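# Four arms pull a powered tray fully out of its box

## Task

Make the powered drawer-like tray slide out of its housing to its furthest open position. The arms are mounted at these points (metres) with these headings (degrees, counter-clockwise from +x): arm1 at x=-0.76, y=+0.41, z=+0.73, heading -95; arm2 at x=-0.16, y=-0.33, z=+0.79, heading +86; arm3 at x=+0.15, y=+0.36, z=+0.80, heading -91; arm4 at x=+0.75, y=-0.34, z=+0.81, heading +79. The tray must stay fully extended without any robot holding it there at the end.

## Robot and tools

Robots: four identical i2rt Big YAM arms named arm1, arm2, arm3 and arm4. Each has six revolute joints, a two-finger gripper and a wrist camera. With joints 1 and 6 at zero and the hand level and pointing ahead, the wrist camera rides on top of the hand looking toward the fingertips. Reach is roughly 1.0 m from the joint-1 axis. Two fixed room cameras, cam_high and cam_low, also exist. The arms act independently; one being slow or stopped does not pause the others.

Frame: a single shared scene frame, origin on the floor, +z up. The mount positions and headings of the arms are given in the task. "hand" is the midpoint between the fingertips; its z axis runs along the fingers and the fingers close along its y axis. Camera calibration (K, distortion, T_world_to_cam, pos_world) is supplied per camera in OpenCV conventions; real cameras may deviate by a couple of degrees and several millimetres, and wrist-camera poses also inherit joint-reading errors.

Tool execute_actions: argument "actions" is a list holding exactly one action, or empty to just read state and pictures. The action is an object keyed by robot name; under each name goes "joints", an object of absolute joint targets (not offsets) keyed by joint name. Every arm gets its own separate object; include only the arms and joints you want to command. Units and ranges: joint1_rad -2.879 to 2.879 (rotation about the base, positive counter-clockwise seen from above, zero unfolds along the mount heading); joint2_rad 0 to 3.141 (shoulder, zero has the upper arm lying backward, increasing lifts it up then forward); joint3_rad 0 to 3.019 (elbow, zero fully folded, increasing opens); joint4_rad -1.692 to 1.57 (hand pitch, positive tips fingers up); joint5_rad -1.57 to 1.57 (hand yaw, positive toward the arm's right); joint6_rad -2.094 to 2.094 (hand roll, positive clockwise viewed from behind); gripper_m 0 to 0.093 metres of fingertip gap. Completion tolerances are ±0.045, ±0.14, ±0.09, ±0.055, ±0.03, ±0.035 rad and ±0.003 m respectively. All commanded motions start together and may finish at different times; no action runs past 15 s. Argument "cameras" optionally lists camera names (arm1_cam_wrist, arm2_cam_wrist, arm3_cam_wrist, arm4_cam_wrist, cam_high, cam_low, or all); omitted, null or ["all"] gives every camera, [] gives none. Any unknown key, name or out-of-range number rejects the whole call with no motion.

Tool wait: "seconds" from 0 to 10; commands nothing new and returns the same state and images as an empty action.

Tool zoom_image: "camera" plus "region" [x0, y0, x1, y1] in pixels of that camera's latest full image, top-left origin, at most 504 by 504.

Tool read_manual: optional "section" (only "licences"); returns licence text, moves nothing.

Tool finished_scene: "scene" integer; ends the current scene irreversibly after the last command has been held, and reports success. The tray must already be fully out and stay there on its own.

Reading results: each result gives robot states, joint_positions and joint_status, and a "pictures" line naming the order of the attached images. In joint_status, "off_target" means the joint stopped short and may still push. After "contact_stop" or "time_out" the joint gives up its old target and holds where it is, except that a timed-out joint may keep a target limited to 0.375, 0.375, 0.113, 0.225, 0.075, 0.3 rad (joints 1 to 6) from its position and continue pushing, listed under on_its_own. "joint command not followed" (often with a "cause:" line) means a built-in self/inter-arm clearance check withheld that arm's joint targets; its gripper target still runs, and the withheld joints show "not_followed" and may be retried on later actions. on_its_own lists joints this call did not command; "held at" is the target held, not the current position. Joints or arms left out of an action may still push toward earlier targets without joint_status showing it. A tiny change from the reported position may not move a joint. MOTOR HOT warns at 85 °C; at 100 °C an OVER-TEMPERATURE FAULT drops the whole arm until cooled, and unmet keys show "limit_stop_at_motor_heat" (resend the target). If any result reports a stop, later motion, wait and finished_scene calls in the same reply are skipped.

Cautions: the arms do not halt on contact and can push very hard; relieve a stalled joint by commanding its reported position. Sustained pushing or holding a load overheats motors. Hard pressing between two robots fails the run, and hard collisions may too; no state line reports robot-robot contact, and the clearance check may react late and ignores fingers, gripper housings and wrist cameras. Joints move at different speeds, so the hand may sweep wide between postures. Avoid drops, slips, slams and violent pushes. The simulation keeps running while you compose replies, with the robots holding their last command. Shorter total robot motion is better.

Each tool is called as a command line: name --argument value for each argument, lists and objects as JSON in quotes; but a table of rows of numbers goes row by row, as --pt "numbers of a row", without its own name.

## Session

execute_actions --actions '[]'

Scene clock: 0.00 s.
arm1.joint_positions: joint1_rad=+0.353 joint2_rad=+0.391 joint3_rad=+1.641 joint4_rad=-1.590 joint5_rad=-0.276 joint6_rad=-0.486 gripper_m=+0.094
arm1.joint_status: not commanded
arm1.hand: x=-0.7024 y=+0.3763 z=+1.3499 quat_wxyz=(-0.445, -0.246, -0.776, +0.373) (m; scene frame)
arm2.joint_positions: joint1_rad=+0.234 joint2_rad=+0.372 joint3_rad=+1.510 joint4_rad=-1.287 joint5_rad=-0.009 joint6_rad=+0.612 gripper_m=+0.094
arm2.joint_status: not commanded
arm2.hand: x=-0.1793 y=-0.2312 z=+1.4268 quat_wxyz=(-0.252, +0.410, -0.638, -0.602) (m; scene frame)
arm3.joint_positions: joint1_rad=+0.773 joint2_rad=+0.368 joint3_rad=+1.559 joint4_rad=-1.355 joint5_rad=+0.195 joint6_rad=-0.322 gripper_m=+0.095
arm3.joint_status: not commanded
arm3.hand: x=+0.1736 y=+0.2805 z=+1.4444 quat_wxyz=(-0.502, -0.248, -0.719, +0.412) (m; scene frame)
arm4.joint_positions: joint1_rad=-0.401 joint2_rad=+0.289 joint3_rad=+1.585 joint4_rad=-1.619 joint5_rad=-0.280 joint6_rad=+0.117 gripper_m=+0.094
arm4.joint_status: not commanded
arm4.hand: x=+0.7241 y=-0.3042 z=+1.4054 quat_wxyz=(-0.431, +0.406, -0.702, -0.396) (m; scene frame)
pictures: arm1_cam_wrist, arm2_cam_wrist, arm3_cam_wrist, arm4_cam_wrist, cam_high, cam_low
Images, in order (width x height): arm1_cam_wrist 672x504, arm2_cam_wrist 672x504, arm3_cam_wrist 672x504, arm4_cam_wrist 672x504, cam_high 672x504, cam_low 672x504.

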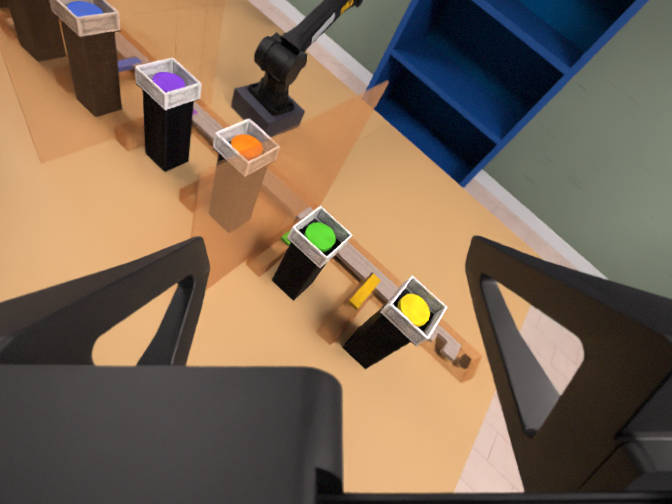

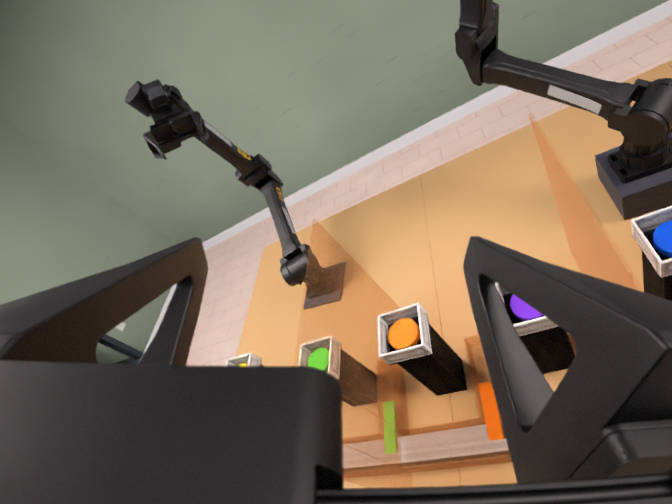

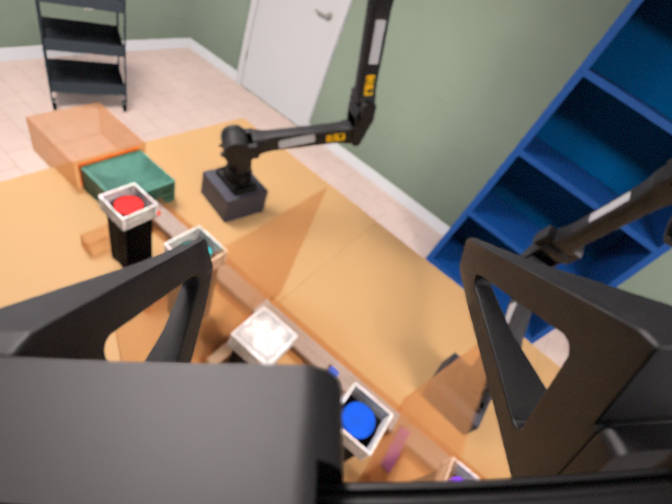

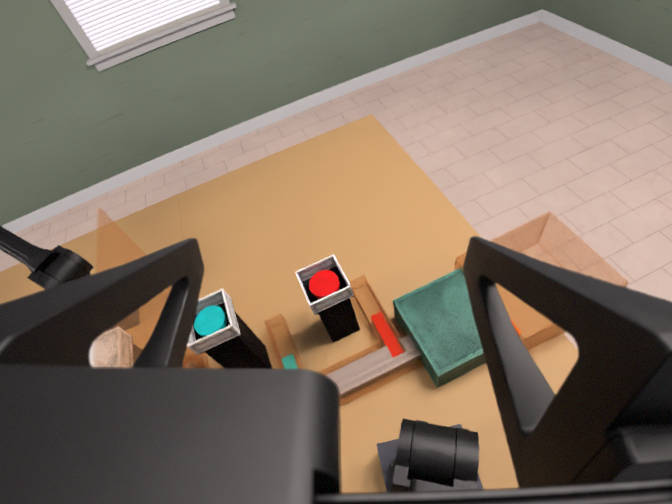

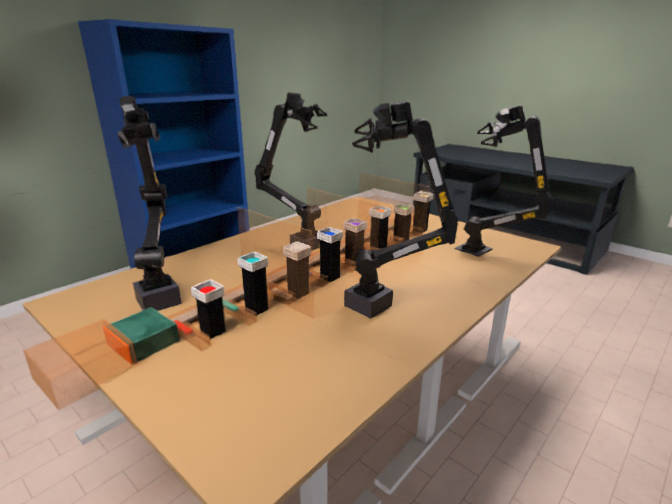

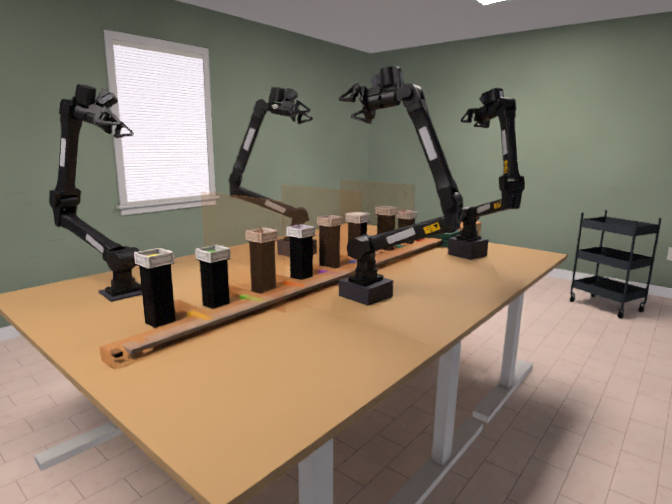

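zoom_image --camera "cam_low" --region '[90, 190, 490, 380]'

zoom_image --camera "cam_high" --region '[20, 180, 450, 420]'

zoom_image --camera "arm1_cam_wrist" --region '[0, 0, 500, 400]'

Region (90, 190, 490, 380) of cam_low's 672x504 image, scaled by 1.260, with more detail than that image has; it fills the top 239 rows of this view, and the rest is white.

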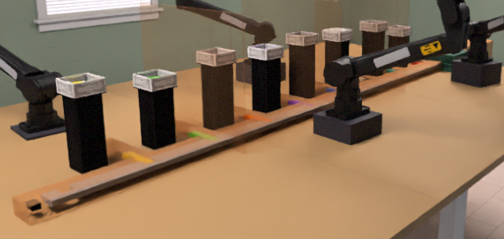

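Region (20, 180, 450, 420) of cam_high's 672x504 image, scaled by 1.172, with more detail than that image has; it fills the top 281 rows of this view, and the rest is white.

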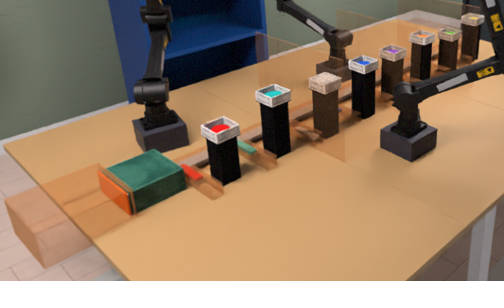

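Region (0, 0, 500, 400) of arm1_cam_wrist's 672x504 image, scaled by 1.008, with more detail than that image has; it fills the top 403 rows of this view, and the rest is white.

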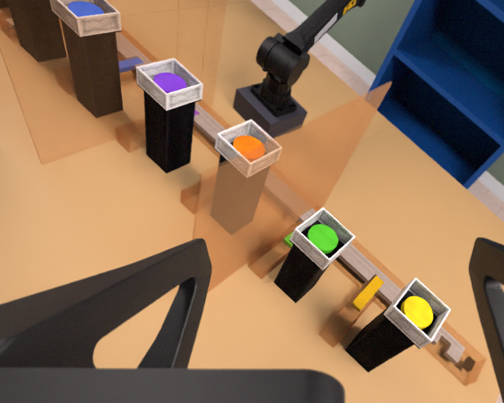

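execute_actions --actions '[{"arm1":{"joints":{"joint1_rad":0.54,"joint2_rad":1.17,"joint3_rad":1.19,"joint4_rad":-1.215,"joint5_rad":0,"joint6_rad":0,"gripper_m":0}}}]' --cameras '["arm1_cam_wrist","cam_high","cam_low"]'

Scene clock: 2.53 s.
arm1.joint_positions: joint1_rad=+0.532 joint2_rad=+1.181 joint3_rad=+1.169 joint4_rad=-1.222 joint5_rad=-0.003 joint6_rad=-0.011 gripper_m=+0.000
arm1.joint_status: all done
arm1.hand: x=-0.5834 y=+0.0436 z=+0.9985 quat_wxyz=(-0.140, -0.518, -0.839, +0.088) (m; scene frame)
arm2.joint_positions: joint1_rad=+0.234 joint2_rad=+0.372 joint3_rad=+1.510 joint4_rad=-1.287 joint5_rad=-0.009 joint6_rad=+0.612 gripper_m=+0.094
arm2.joint_status: not commanded
arm2.hand: x=-0.1793 y=-0.2312 z=+1.4268 quat_wxyz=(-0.252, +0.410, -0.638, -0.602) (m; scene frame)
arm3.joint_positions: joint1_rad=+0.773 joint2_rad=+0.368 joint3_rad=+1.559 joint4_rad=-1.355 joint5_rad=+0.195 joint6_rad=-0.322 gripper_m=+0.095
arm3.joint_status: not commanded
arm3.hand: x=+0.1736 y=+0.2805 z=+1.4444 quat_wxyz=(-0.502, -0.248, -0.719, +0.412) (m; scene frame)
arm4.joint_positions: joint1_rad=-0.401 joint2_rad=+0.289 joint3_rad=+1.585 joint4_rad=-1.619 joint5_rad=-0.280 joint6_rad=+0.117 gripper_m=+0.094
arm4.joint_status: not commanded
arm4.hand: x=+0.7241 y=-0.3042 z=+1.4054 quat_wxyz=(-0.431, +0.406, -0.702, -0.396) (m; scene frame)
pictures: arm1_cam_wrist, cam_high, cam_low
camera_calibration (this result's frames):
arm1_cam_wrist: T_world_to_cam=[[-0.897095, -0.4414, -0.0196359, -0.484997], [-0.425972, 0.852227, 0.30374, -0.582563], [-0.117337, 0.280848, -0.952553, 0.989309], [0, 0, 0, 1]] pos_world=[-0.567161, 0.00455227, 1.10979]
Images, in order (width x height): arm1_cam_wrist 672x504, cam_high 672x504, cam_low 672x504.

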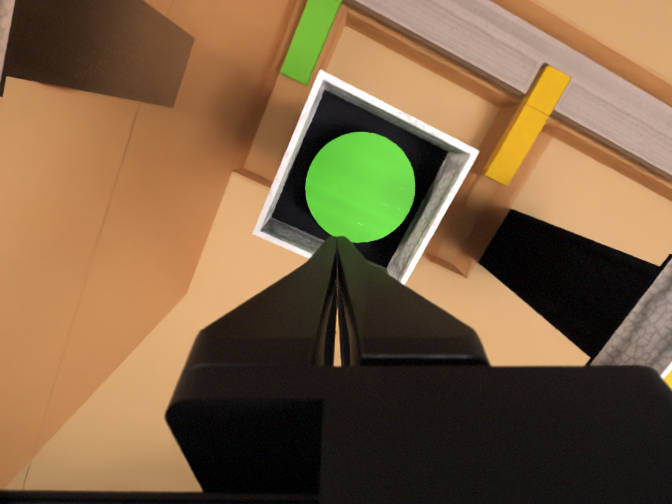

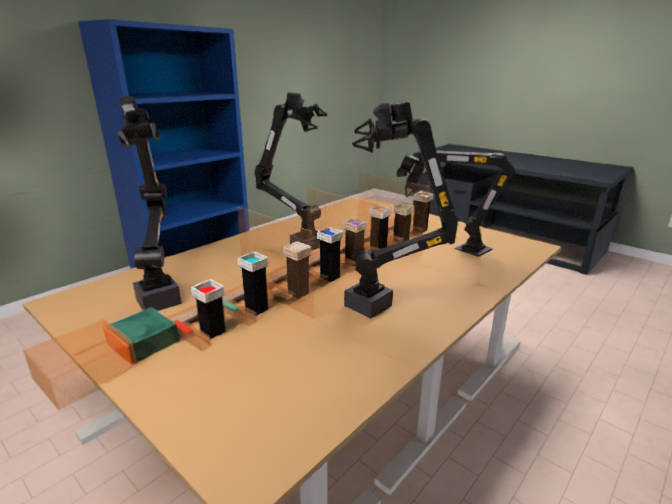

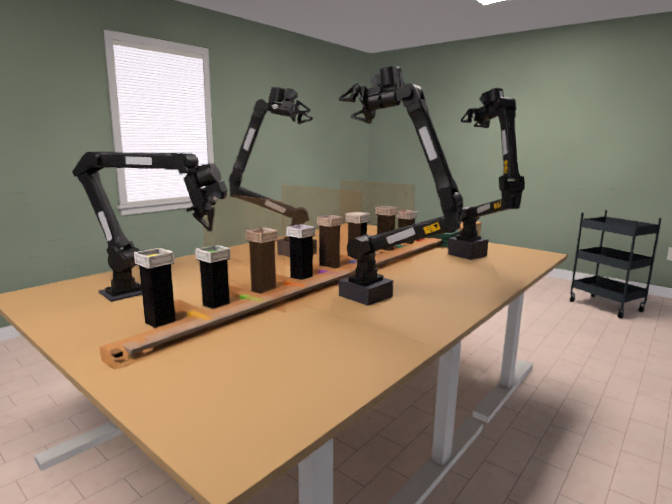

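execute_actions --actions '[{"arm1":{"joints":{"joint2_rad":1.253,"joint3_rad":0.99,"joint4_rad":-0.93}}}]' --cameras '["arm1_cam_wrist","cam_low"]'

Scene clock: 3.77 s.
arm1.joint_positions: joint1_rad=+0.532 joint2_rad=+1.233 joint3_rad=+1.007 joint4_rad=-0.943 joint5_rad=-0.003 joint6_rad=-0.011 gripper_m=+0.000
arm1.joint_status: all done
arm1.hand: x=-0.5727 y=+0.0215 z=+0.9265 quat_wxyz=(-0.167, -0.515, -0.834, +0.105) (m; scene frame)
arm2.joint_positions: joint1_rad=+0.234 joint2_rad=+0.372 joint3_rad=+1.510 joint4_rad=-1.287 joint5_rad=-0.009 joint6_rad=+0.612 gripper_m=+0.094
arm2.joint_status: not commanded
arm2.hand: x=-0.1793 y=-0.2312 z=+1.4268 quat_wxyz=(-0.252, +0.410, -0.638, -0.602) (m; scene frame)
arm3.joint_positions: joint1_rad=+0.773 joint2_rad=+0.368 joint3_rad=+1.559 joint4_rad=-1.355 joint5_rad=+0.195 joint6_rad=-0.322 gripper_m=+0.095
arm3.joint_status: not commanded
arm3.hand: x=+0.1736 y=+0.2805 z=+1.4444 quat_wxyz=(-0.502, -0.248, -0.719, +0.412) (m; scene frame)
arm4.joint_positions: joint1_rad=-0.401 joint2_rad=+0.289 joint3_rad=+1.585 joint4_rad=-1.619 joint5_rad=-0.280 joint6_rad=+0.117 gripper_m=+0.094
arm4.joint_status: not commanded
arm4.hand: x=+0.7241 y=-0.3042 z=+1.4054 quat_wxyz=(-0.431, +0.406, -0.702, -0.396) (m; scene frame)
pictures: arm1_cam_wrist, cam_low
camera_calibration (this result's frames):
arm1_cam_wrist: T_world_to_cam=[[-0.896673, -0.442268, -0.0194244, -0.486545], [-0.433405, 0.868071, 0.242101, -0.484785], [-0.0902119, 0.225504, -0.970057, 0.961152], [0, 0, 0, 1]] pos_world=[-0.559672, -0.0110996, 1.04029]
Images, in order (width x height): arm1_cam_wrist 672x504, cam_low 672x504.

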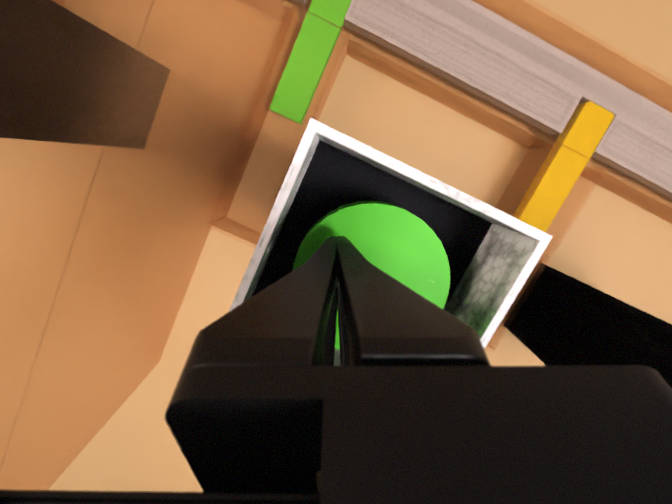

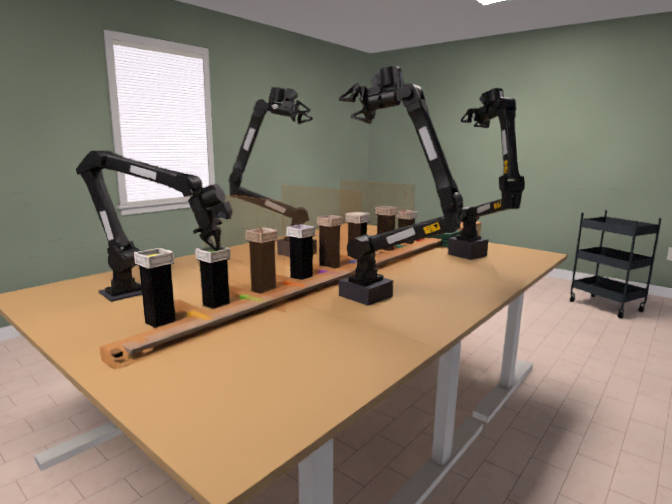

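Lower further.

execute_actions --actions '[{"arm1":{"joints":{"joint2_rad":1.31,"joint3_rad":0.93}}}]' --cameras '["arm1_cam_wrist"]'

Scene clock: 4.50 s.
arm1.joint_positions: joint1_rad=+0.532 joint2_rad=+1.242 joint3_rad=+0.988 joint4_rad=-0.920 joint5_rad=-0.002 joint6_rad=-0.010 gripper_m=+0.000
arm1.joint_status: all done
arm1.hand: x=-0.5729 y=+0.0217 z=+0.9164 quat_wxyz=(-0.165, -0.516, -0.834, +0.104) (m; scene frame)
arm2.joint_positions: joint1_rad=+0.234 joint2_rad=+0.372 joint3_rad=+1.510 joint4_rad=-1.287 joint5_rad=-0.009 joint6_rad=+0.612 gripper_m=+0.094
arm2.joint_status: not commanded
arm2.hand: x=-0.1793 y=-0.2312 z=+1.4268 quat_wxyz=(-0.252, +0.410, -0.638, -0.602) (m; scene frame)
arm3.joint_positions: joint1_rad=+0.773 joint2_rad=+0.368 joint3_rad=+1.559 joint4_rad=-1.355 joint5_rad=+0.195 joint6_rad=-0.322 gripper_m=+0.095
arm3.joint_status: not commanded
arm3.hand: x=+0.1736 y=+0.2805 z=+1.4444 quat_wxyz=(-0.502, -0.248, -0.719, +0.412) (m; scene frame)
arm4.joint_positions: joint1_rad=-0.401 joint2_rad=+0.289 joint3_rad=+1.585 joint4_rad=-1.619 joint5_rad=-0.280 joint6_rad=+0.117 gripper_m=+0.094
arm4.joint_status: not commanded
arm4.hand: x=+0.7241 y=-0.3042 z=+1.4054 quat_wxyz=(-0.431, +0.406, -0.702, -0.396) (m; scene frame)
pictures: arm1_cam_wrist
camera_calibration (this result's frames):
arm1_cam_wrist: T_world_to_cam=[[-0.896937, -0.441738, -0.0192446, -0.487144], [-0.432434, 0.867305, 0.246543, -0.486071], [-0.0922164, 0.229455, -0.968941, 0.949039], [0, 0, 0, 1]] pos_world=[-0.559615, -0.0113807, 1.03002]
Images, in order (width x height): arm1_cam_wrist 672x504.

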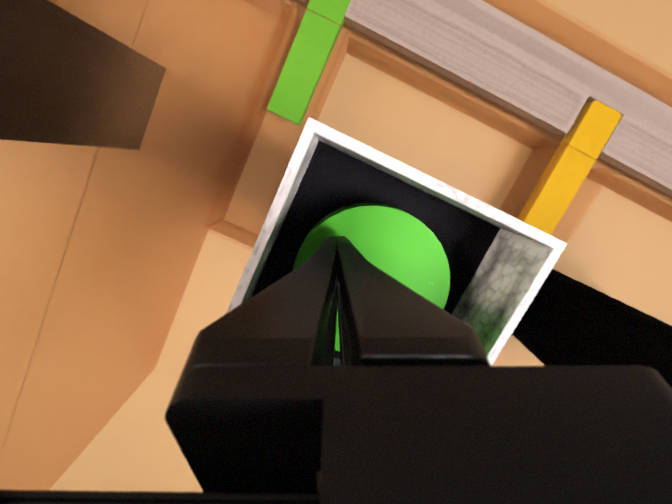

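execute_actions --actions '[{"arm1":{"joints":{"joint2_rad":1.17,"joint3_rad":1.19,"joint4_rad":-1.1}}}]' --cameras '["arm1_cam_wrist","cam_low","cam_high"]'

zoom_image --camera "cam_low" --region '[90, 230, 340, 380]'

Scene clock: 5.80 s.
arm1.joint_positions: joint1_rad=+0.532 joint2_rad=+1.169 joint3_rad=+1.146 joint4_rad=-1.093 joint5_rad=-0.002 joint6_rad=-0.010 gripper_m=+0.000
arm1.joint_status: all done
arm1.hand: x=-0.5737 y=+0.0235 z=+1.0045 quat_wxyz=(-0.189, -0.513, -0.829, +0.119) (m; scene frame)
arm2.joint_positions: joint1_rad=+0.234 joint2_rad=+0.372 joint3_rad=+1.510 joint4_rad=-1.287 joint5_rad=-0.009 joint6_rad=+0.612 gripper_m=+0.094
arm2.joint_status: not commanded
arm2.hand: x=-0.1793 y=-0.2312 z=+1.4268 quat_wxyz=(-0.252, +0.410, -0.638, -0.602) (m; scene frame)
arm3.joint_positions: joint1_rad=+0.773 joint2_rad=+0.368 joint3_rad=+1.559 joint4_rad=-1.355 joint5_rad=+0.195 joint6_rad=-0.322 gripper_m=+0.095
arm3.joint_status: not commanded
arm3.hand: x=+0.1736 y=+0.2805 z=+1.4444 quat_wxyz=(-0.502, -0.248, -0.719, +0.412) (m; scene frame)
arm4.joint_positions: joint1_rad=-0.401 joint2_rad=+0.289 joint3_rad=+1.585 joint4_rad=-1.619 joint5_rad=-0.280 joint6_rad=+0.117 gripper_m=+0.094
arm4.joint_status: not commanded
arm4.hand: x=+0.7241 y=-0.3042 z=+1.4054 quat_wxyz=(-0.431, +0.406, -0.702, -0.396) (m; scene frame)
pictures: arm1_cam_wrist, cam_high, cam_low
camera_calibration (this result's frames):
arm1_cam_wrist: T_world_to_cam=[[-0.896569, -0.442495, -0.0190639, -0.485294], [-0.437812, 0.878929, 0.189218, -0.455501], [-0.0669721, 0.177993, -0.98175, 1.06248], [0, 0, 0, 1]] pos_world=[-0.563367, -0.00350096, 1.12003]
Images, in order (width x height): arm1_cam_wrist 672x504, cam_high 672x504, cam_low 672x504.

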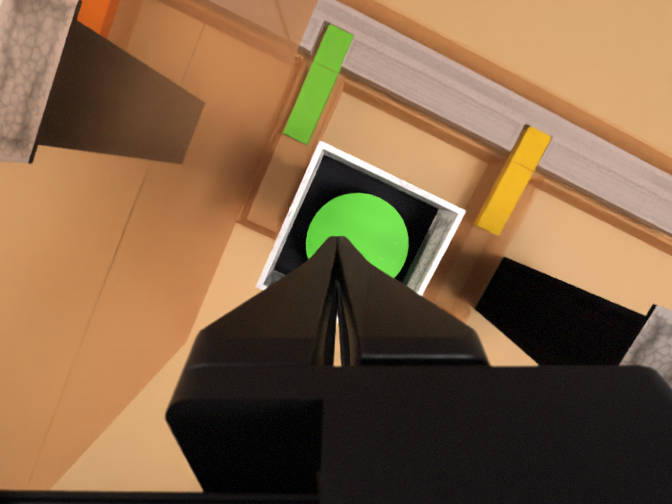

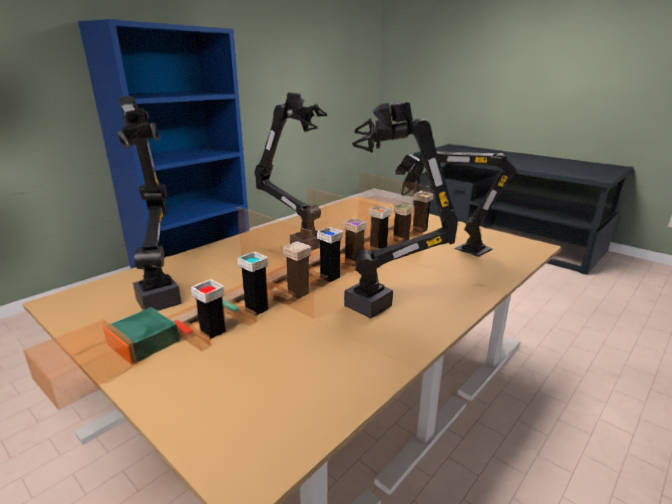

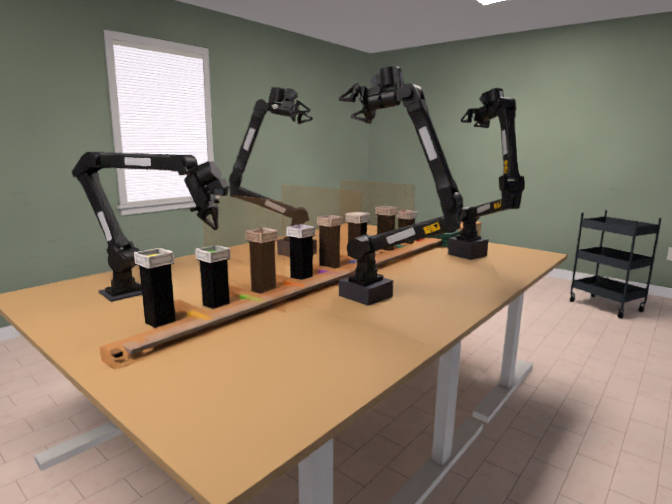

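Region (90, 230, 340, 380) of cam_low's 672x504 image, scaled by 2.016, with more detail than that image has; it fills the top 302 rows of this view, and the rest is white.

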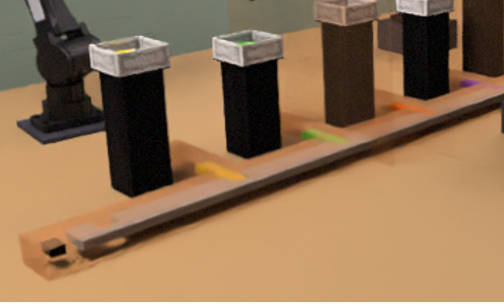

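execute_actions --actions '[{"arm2":{"joints":{"joint1_rad":0.1,"joint2_rad":1.0,"joint3_rad":1.3,"joint4_rad":-1.5,"joint5_rad":0,"joint6_rad":0,"gripper_m":0}},"arm4":{"joints":{"joint1_rad":0.1,"joint2_rad":1.0,"joint3_rad":1.3,"joint4_rad":-1.5,"joint5_rad":0,"joint6_rad":0,"gripper_m":0}},"arm3":{"joints":{"joint1_rad":0.3,"joint2_rad":1.0,"joint3_rad":1.3,"joint4_rad":-1.5,"joint5_rad":0,"joint6_rad":0,"gripper_m":0}}}]'

Scene clock: 7.63 s.
arm1.joint_positions: joint1_rad=+0.532 joint2_rad=+1.169 joint3_rad=+1.146 joint4_rad=-1.093 joint5_rad=-0.002 joint6_rad=-0.010 gripper_m=+0.000
arm1.joint_status: not commanded
arm1.hand: x=-0.5737 y=+0.0235 z=+1.0045 quat_wxyz=(-0.189, -0.513, -0.829, +0.119) (m; scene frame)
arm2.joint_positions: joint1_rad=+0.107 joint2_rad=+1.005 joint3_rad=+1.298 joint4_rad=-1.490 joint5_rad=-0.002 joint6_rad=+0.014 gripper_m=+0.000
arm2.joint_status: all done
arm2.hand: x=-0.1724 y=+0.0049 z=+1.1537 quat_wxyz=(-0.131, +0.705, -0.685, -0.132) (m; scene frame)
arm3.joint_positions: joint1_rad=+0.307 joint2_rad=+1.014 joint3_rad=+1.274 joint4_rad=-1.492 joint5_rad=+0.001 joint6_rad=-0.011 gripper_m=+0.001
arm3.joint_status: all done
arm3.hand: x=+0.2396 y=+0.0398 z=+1.1540 quat_wxyz=(-0.135, -0.587, -0.791, +0.104) (m; scene frame)
arm4.joint_positions: joint1_rad=+0.099 joint2_rad=+1.011 joint3_rad=+1.276 joint4_rad=-1.508 joint5_rad=-0.004 joint6_rad=+0.013 gripper_m=+0.001
arm4.joint_status: all done
arm4.hand: x=+0.7875 y=-0.0156 z=+1.1618 quat_wxyz=(-0.112, +0.657, -0.737, -0.113) (m; scene frame)
pictures: arm1_cam_wrist, arm2_cam_wrist, arm3_cam_wrist, arm4_cam_wrist, cam_high, cam_low
camera_calibration (this result's frames):
arm1_cam_wrist: T_world_to_cam=[[-0.896569, -0.442495, -0.0190639, -0.485294], [-0.437812, 0.878929, 0.189218, -0.455501], [-0.0669721, 0.177993, -0.98175, 1.06248], [0, 0, 0, 1]] pos_world=[-0.563367, -0.00350096, 1.12003]
arm2_cam_wrist: T_world_to_cam=[[0.999839, 0.0177429, 0.00284168, 0.167818], [0.0166215, -0.973308, 0.228901, -0.248514], [0.00682719, -0.228817, -0.973446, 1.24947], [0, 0, 0, 1]] pos_world=[-0.172191, 0.0410428, 1.2727]
arm3_cam_wrist: T_world_to_cam=[[-0.958515, -0.284774, 0.0123634, 0.227762], [-0.27037, 0.922055, 0.276973, -0.286121], [-0.0902746, 0.26214, -0.960798, 1.2402], [0, 0, 0, 1]] pos_world=[0.252914, 0.00357343, 1.26801]
arm4_cam_wrist: T_world_to_cam=[[0.994918, -0.10041, -0.00742769, -0.777263], [-0.0939157, -0.952099, 0.291011, -0.272979], [-0.0362923, -0.288835, -0.956691, 1.26054], [0, 0, 0, 1]] pos_world=[0.793424, 0.0261412, 1.27962]
Images, in order (width x height): arm1_cam_wrist 672x504, arm2_cam_wrist 672x504, arm3_cam_wrist 672x504, arm4_cam_wrist 672x504, cam_high 672x504, cam_low 672x504.

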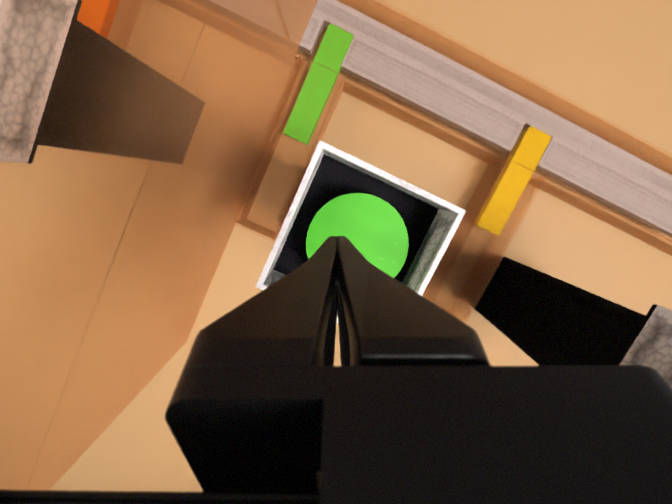

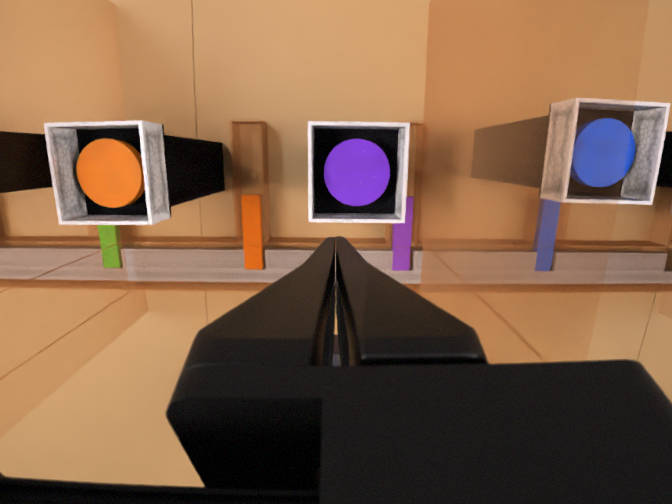

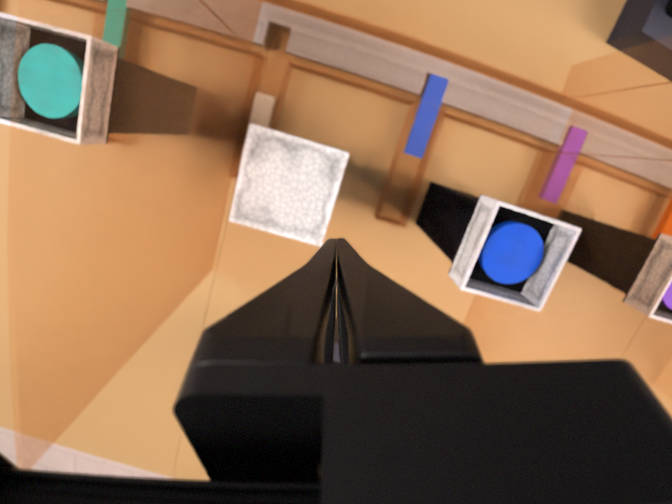

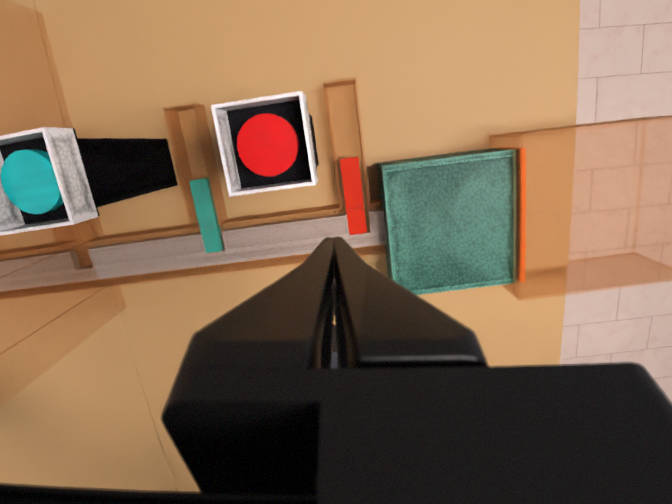

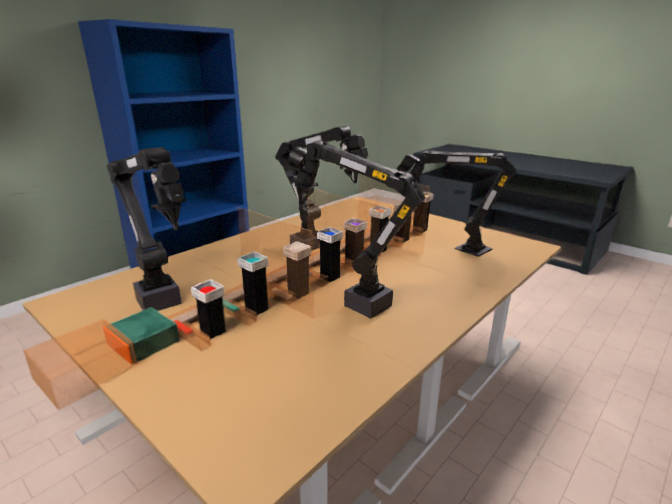

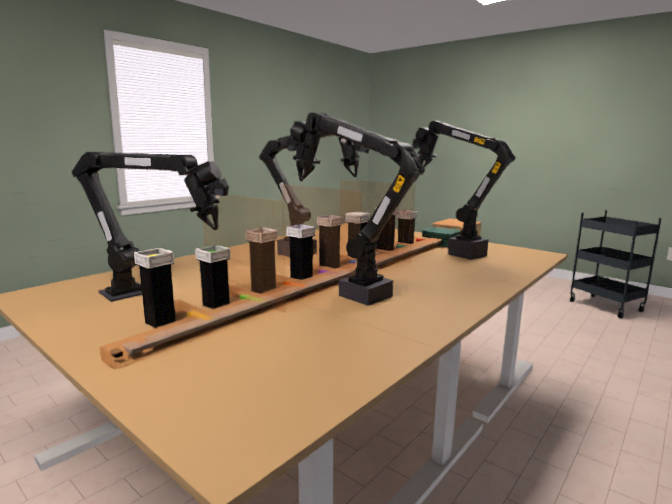

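execute_actions --actions '[{"arm2":{"joints":{"joint1_rad":0.035}},"arm4":{"joints":{"joint1_rad":0.255}},"arm3":{"joints":{"joint1_rad":-0.255}}}]' --cameras '[]'

execute_actions --actions '[{"arm2":{"joints":{"joint2_rad":1.063,"joint3_rad":0.93,"joint4_rad":-1.07}},"arm4":{"joints":{"joint2_rad":1.063,"joint3_rad":0.93,"joint4_rad":-1.07}},"arm3":{"joints":{"joint2_rad":0.973,"joint3_rad":0.95,"joint4_rad":-1.155}}}]'

Scene clock: 9.37 s.
arm1.joint_positions: joint1_rad=+0.532 joint2_rad=+1.169 joint3_rad=+1.146 joint4_rad=-1.093 joint5_rad=-0.002 joint6_rad=-0.010 gripper_m=+0.000
arm1.joint_status: not commanded
arm1.hand: x=-0.5737 y=+0.0235 z=+1.0045 quat_wxyz=(-0.189, -0.513, -0.829, +0.119) (m; scene frame)
arm2.joint_positions: joint1_rad=+0.041 joint2_rad=+1.005 joint3_rad=+1.298 joint4_rad=-1.490 joint5_rad=-0.001 joint6_rad=+0.013 gripper_m=+0.000
arm2.joint_status: all done
arm2.hand: x=-0.1503 y=+0.0050 z=+1.1539 quat_wxyz=(-0.136, +0.682, -0.707, -0.128) (m; scene frame)
arm3.joint_positions: joint1_rad=-0.248 joint2_rad=+1.014 joint3_rad=+1.274 joint4_rad=-1.492 joint5_rad=+0.000 joint6_rad=-0.009 gripper_m=+0.001
arm3.joint_status: all done
arm3.hand: x=+0.0588 y=+0.0390 z=+1.1540 quat_wxyz=(-0.102, -0.782, -0.600, +0.136) (m; scene frame)
arm4.joint_positions: joint1_rad=+0.257 joint2_rad=+1.011 joint3_rad=+1.276 joint4_rad=-1.508 joint5_rad=-0.003 joint6_rad=+0.011 gripper_m=+0.001
arm4.joint_status: all done
arm4.hand: x=+0.7362 y=-0.0145 z=+1.1624 quat_wxyz=(-0.103, +0.713, -0.682, -0.122) (m; scene frame)
pictures: none
No camera images: the call's "cameras" was empty. Leave "cameras" out to get every camera's image.

Scene clock: 10.57 s.
arm1.joint_positions: joint1_rad=+0.532 joint2_rad=+1.169 joint3_rad=+1.146 joint4_rad=-1.093 joint5_rad=-0.002 joint6_rad=-0.010 gripper_m=+0.000
arm1.joint_status: not commanded
arm1.hand: x=-0.5737 y=+0.0235 z=+1.0045 quat_wxyz=(-0.189, -0.513, -0.829, +0.119) (m; scene frame)
arm2.joint_positions: joint1_rad=+0.041 joint2_rad=+1.058 joint3_rad=+0.938 joint4_rad=-1.083 joint5_rad=-0.001 joint6_rad=+0.013 gripper_m=+0.000
arm2.joint_status: all done
arm2.hand: x=-0.1479 y=+0.0366 z=+1.0048 quat_wxyz=(-0.134, +0.682, -0.708, -0.126) (m; scene frame)
arm3.joint_positions: joint1_rad=-0.248 joint2_rad=+0.972 joint3_rad=+0.938 joint4_rad=-1.171 joint5_rad=+0.000 joint6_rad=-0.009 gripper_m=+0.001
arm3.joint_status: all done
arm3.hand: x=+0.0577 y=+0.0348 z=+1.0387 quat_wxyz=(-0.110, -0.780, -0.598, +0.146) (m; scene frame)
arm4.joint_positions: joint1_rad=+0.257 joint2_rad=+1.068 joint3_rad=+0.919 joint4_rad=-1.087 joint5_rad=-0.003 joint6_rad=+0.011 gripper_m=+0.001
arm4.joint_status: all done
arm4.hand: x=+0.7326 y=+0.0158 z=+1.0138 quat_wxyz=(-0.106, +0.713, -0.682, -0.125) (m; scene frame)
pictures: arm1_cam_wrist, arm2_cam_wrist, arm3_cam_wrist, arm4_cam_wrist, cam_high, cam_low
camera_calibration (this result's frames):
arm1_cam_wrist: T_world_to_cam=[[-0.896569, -0.442495, -0.0190639, -0.485294], [-0.437812, 0.878929, 0.189218, -0.455501], [-0.0669721, 0.177993, -0.98175, 1.06248], [0, 0, 0, 1]] pos_world=[-0.563367, -0.00350096, 1.12003]
arm2_cam_wrist: T_world_to_cam=[[0.998846, -0.0478626, 0.00392023, 0.144334], [-0.0474549, -0.971221, 0.233404, -0.19798], [-0.00736392, -0.233321, -0.972372, 1.10861], [0, 0, 0, 1]] pos_world=[-0.145399, 0.0732873, 1.12362]
arm3_cam_wrist: T_world_to_cam=[[-0.964365, 0.264408, 0.00936099, 0.0377868], [0.258201, 0.932828, 0.251325, -0.302965], [0.0577202, 0.244786, -0.967857, 1.11364], [0, 0, 0, 1]] pos_world=[0.0503867, 0.0000199343, 1.15363]
arm4_cam_wrist: T_world_to_cam=[[0.998278, 0.0582564, -0.00682778, -0.726194], [0.0578167, -0.957707, 0.281876, -0.30705], [0.00988208, -0.281786, -0.959426, 1.09488], [0, 0, 0, 1]] pos_world=[0.731877, 0.0567646, 1.13205]
Images, in order (width x height): arm1_cam_wrist 672x504, arm2_cam_wrist 672x504, arm3_cam_wrist 672x504, arm4_cam_wrist 672x504, cam_high 672x504, cam_low 672x504.

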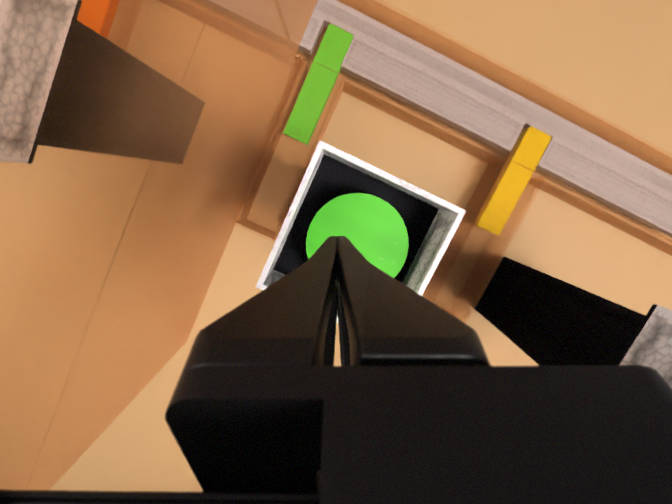

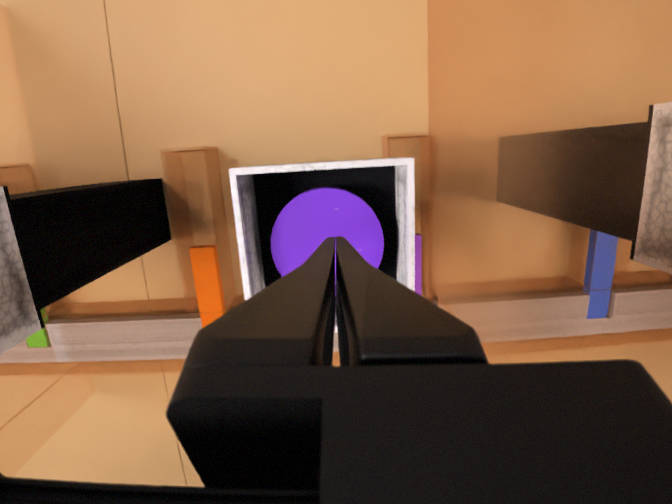

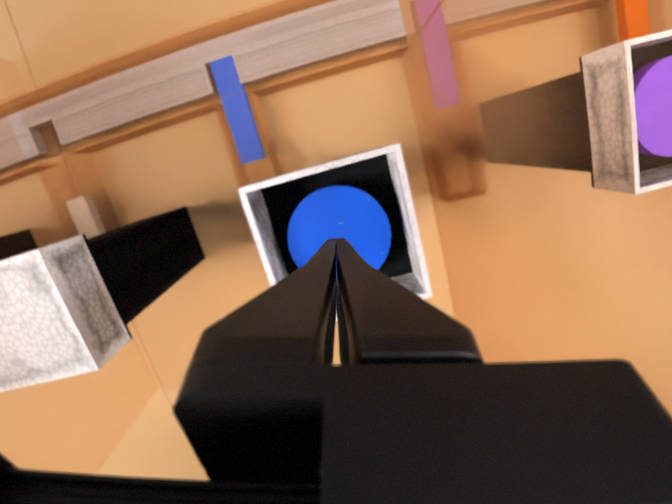

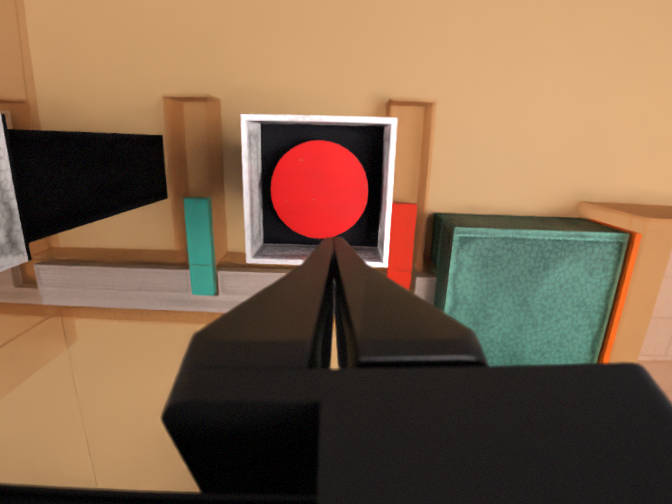

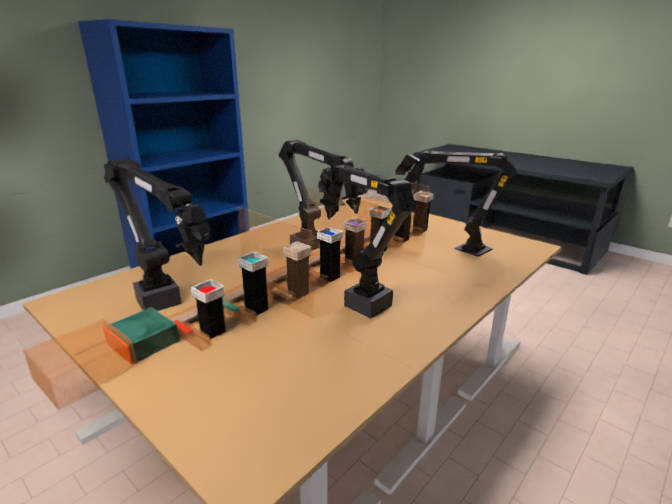

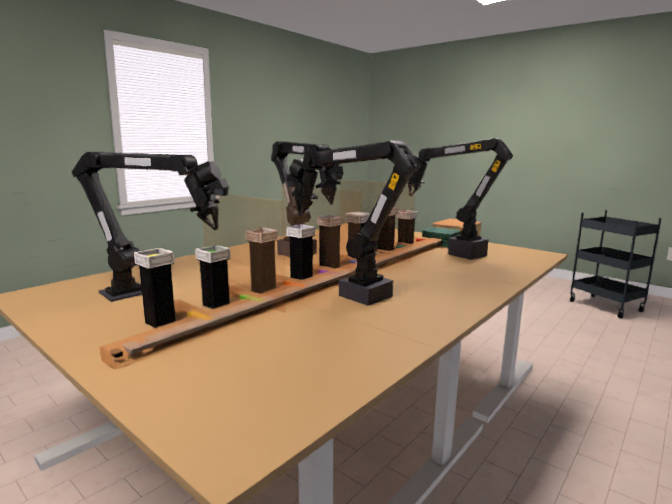

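execute_actions --actions '[{"arm2":{"joints":{"joint2_rad":1.18,"joint3_rad":0.68,"joint4_rad":-0.74}},"arm4":{"joints":{"joint2_rad":1.33,"joint3_rad":0.68,"joint4_rad":-0.56}},"arm3":{"joints":{"joint2_rad":1.07,"joint3_rad":0.64,"joint4_rad":-0.8}},"arm1":{"joints":{"joint2_rad":1.33,"joint3_rad":0.9,"joint4_rad":-0.93}}}]'

Scene clock: 11.93 s.
arm1.joint_positions: joint1_rad=+0.532 joint2_rad=+1.249 joint3_rad=+0.987 joint4_rad=-0.898 joint5_rad=-0.001 joint6_rad=-0.009 gripper_m=+0.000
arm1.joint_status: all done
arm1.hand: x=-0.5708 y=+0.0170 z=+0.9152 quat_wxyz=(-0.171, -0.516, -0.833, +0.108) (m; scene frame)
arm2.joint_positions: joint1_rad=+0.041 joint2_rad=+1.101 joint3_rad=+0.750 joint4_rad=-0.747 joint5_rad=-0.001 joint6_rad=+0.013 gripper_m=+0.000
arm2.joint_status: all done
arm2.hand: x=-0.1466 y=+0.0556 z=+0.9352 quat_wxyz=(-0.171, +0.675, -0.700, -0.162) (m; scene frame)
arm3.joint_positions: joint1_rad=-0.248 joint2_rad=+0.991 joint3_rad=+0.704 joint4_rad=-0.820 joint5_rad=+0.000 joint6_rad=-0.009 gripper_m=+0.001
arm3.joint_status: all done
arm3.hand: x=+0.0542 y=+0.0218 z=+0.9562 quat_wxyz=(-0.139, -0.772, -0.592, +0.184) (m; scene frame)
arm4.joint_positions: joint1_rad=+0.257 joint2_rad=+1.243 joint3_rad=+0.717 joint4_rad=-0.612 joint5_rad=-0.002 joint6_rad=+0.011 gripper_m=+0.000
arm4.joint_status: all done
arm4.hand: x=+0.7290 y=+0.0553 z=+0.9031 quat_wxyz=(-0.139, +0.706, -0.676, -0.159) (m; scene frame)
pictures: arm1_cam_wrist, arm2_cam_wrist, arm3_cam_wrist, arm4_cam_wrist, cam_high, cam_low
camera_calibration (this result's frames):
arm1_cam_wrist: T_world_to_cam=[[-0.89741, -0.440791, -0.0189175, -0.487912], [-0.432735, 0.871032, 0.232472, -0.468188], [-0.0859939, 0.216809, -0.972419, 0.956095], [0, 0, 0, 1]] pos_world=[-0.55824, -0.014551, 1.02934]
arm2_cam_wrist: T_world_to_cam=[[0.998882, -0.0472356, 0.00202177, 0.145972], [-0.0470992, -0.990452, 0.129565, -0.065071], [-0.0041176, -0.129515, -0.991569, 1.05803], [0, 0, 0, 1]] pos_world=[-0.144517, 0.0794757, 1.05724]
arm3_cam_wrist: T_world_to_cam=[[-0.964, 0.265732, 0.0095366, 0.0383725], [0.263932, 0.951882, 0.155755, -0.178517], [0.0323113, 0.152665, -0.98775, 1.05959], [0, 0, 0, 1]] pos_world=[0.0498709, -0.00203118, 1.07405]
arm4_cam_wrist: T_world_to_cam=[[0.998323, 0.0575392, -0.00642223, -0.726018], [0.0577226, -0.980592, 0.187369, -0.151128], [0.00448349, -0.187426, -0.982269, 1.01916], [0, 0, 0, 1]] pos_world=[0.728955, 0.0845955, 1.02474]
Images, in order (width x height): arm1_cam_wrist 672x504, arm2_cam_wrist 672x504, arm3_cam_wrist 672x504, arm4_cam_wrist 672x504, cam_high 672x504, cam_low 672x504.

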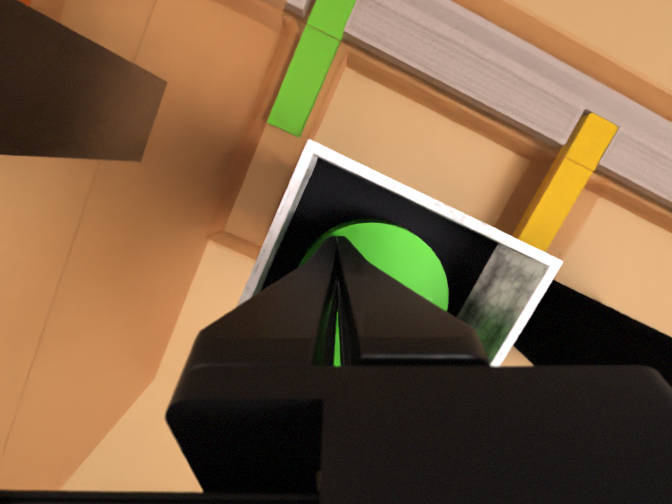

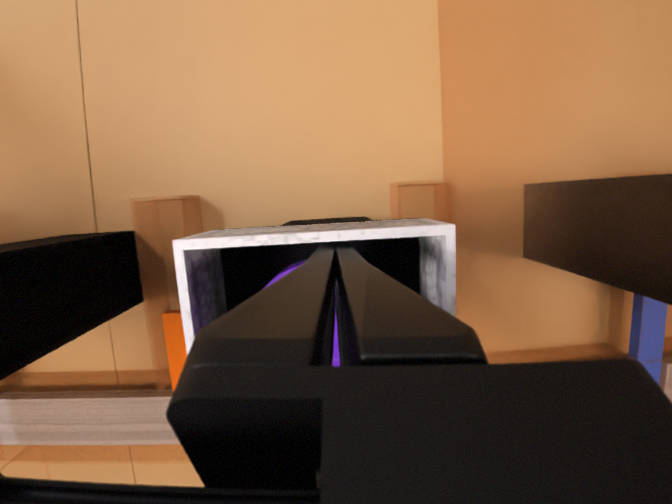

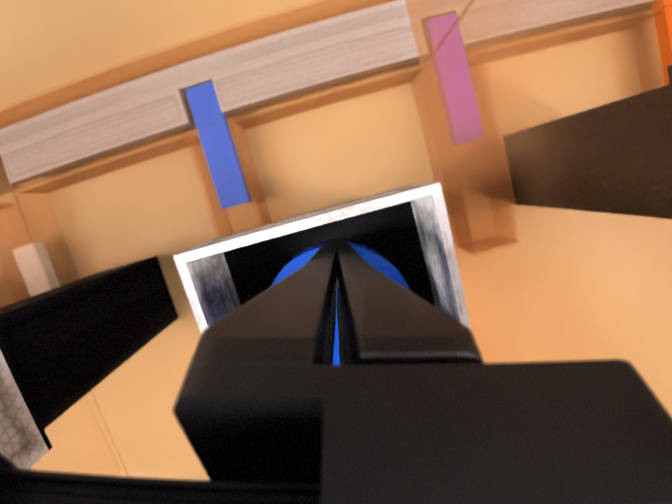

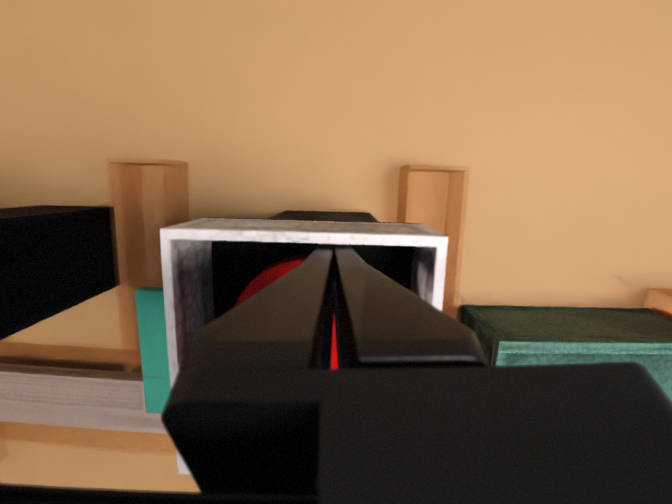

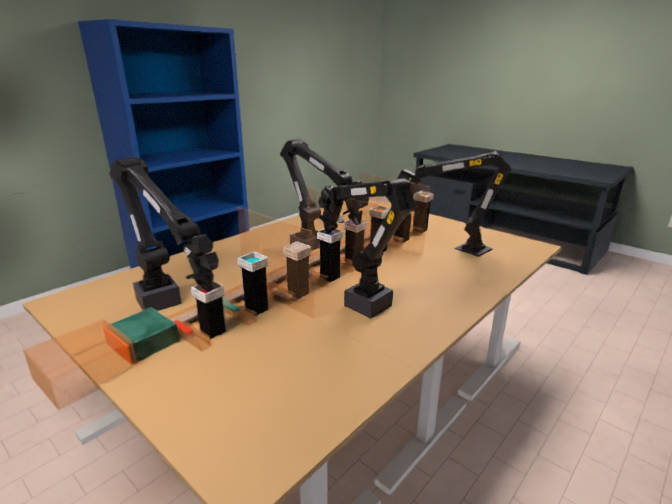

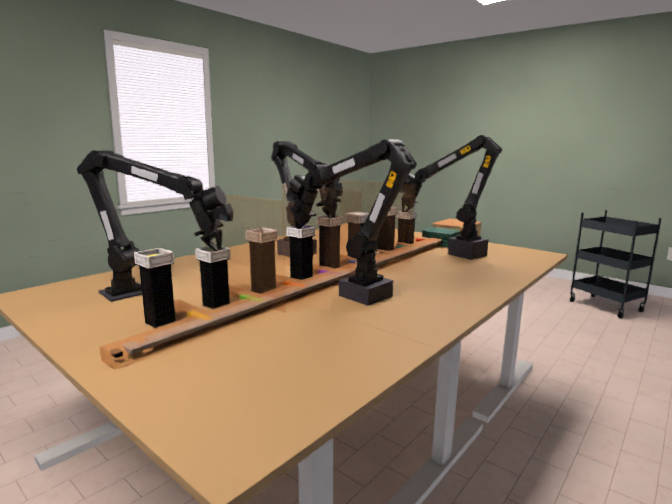

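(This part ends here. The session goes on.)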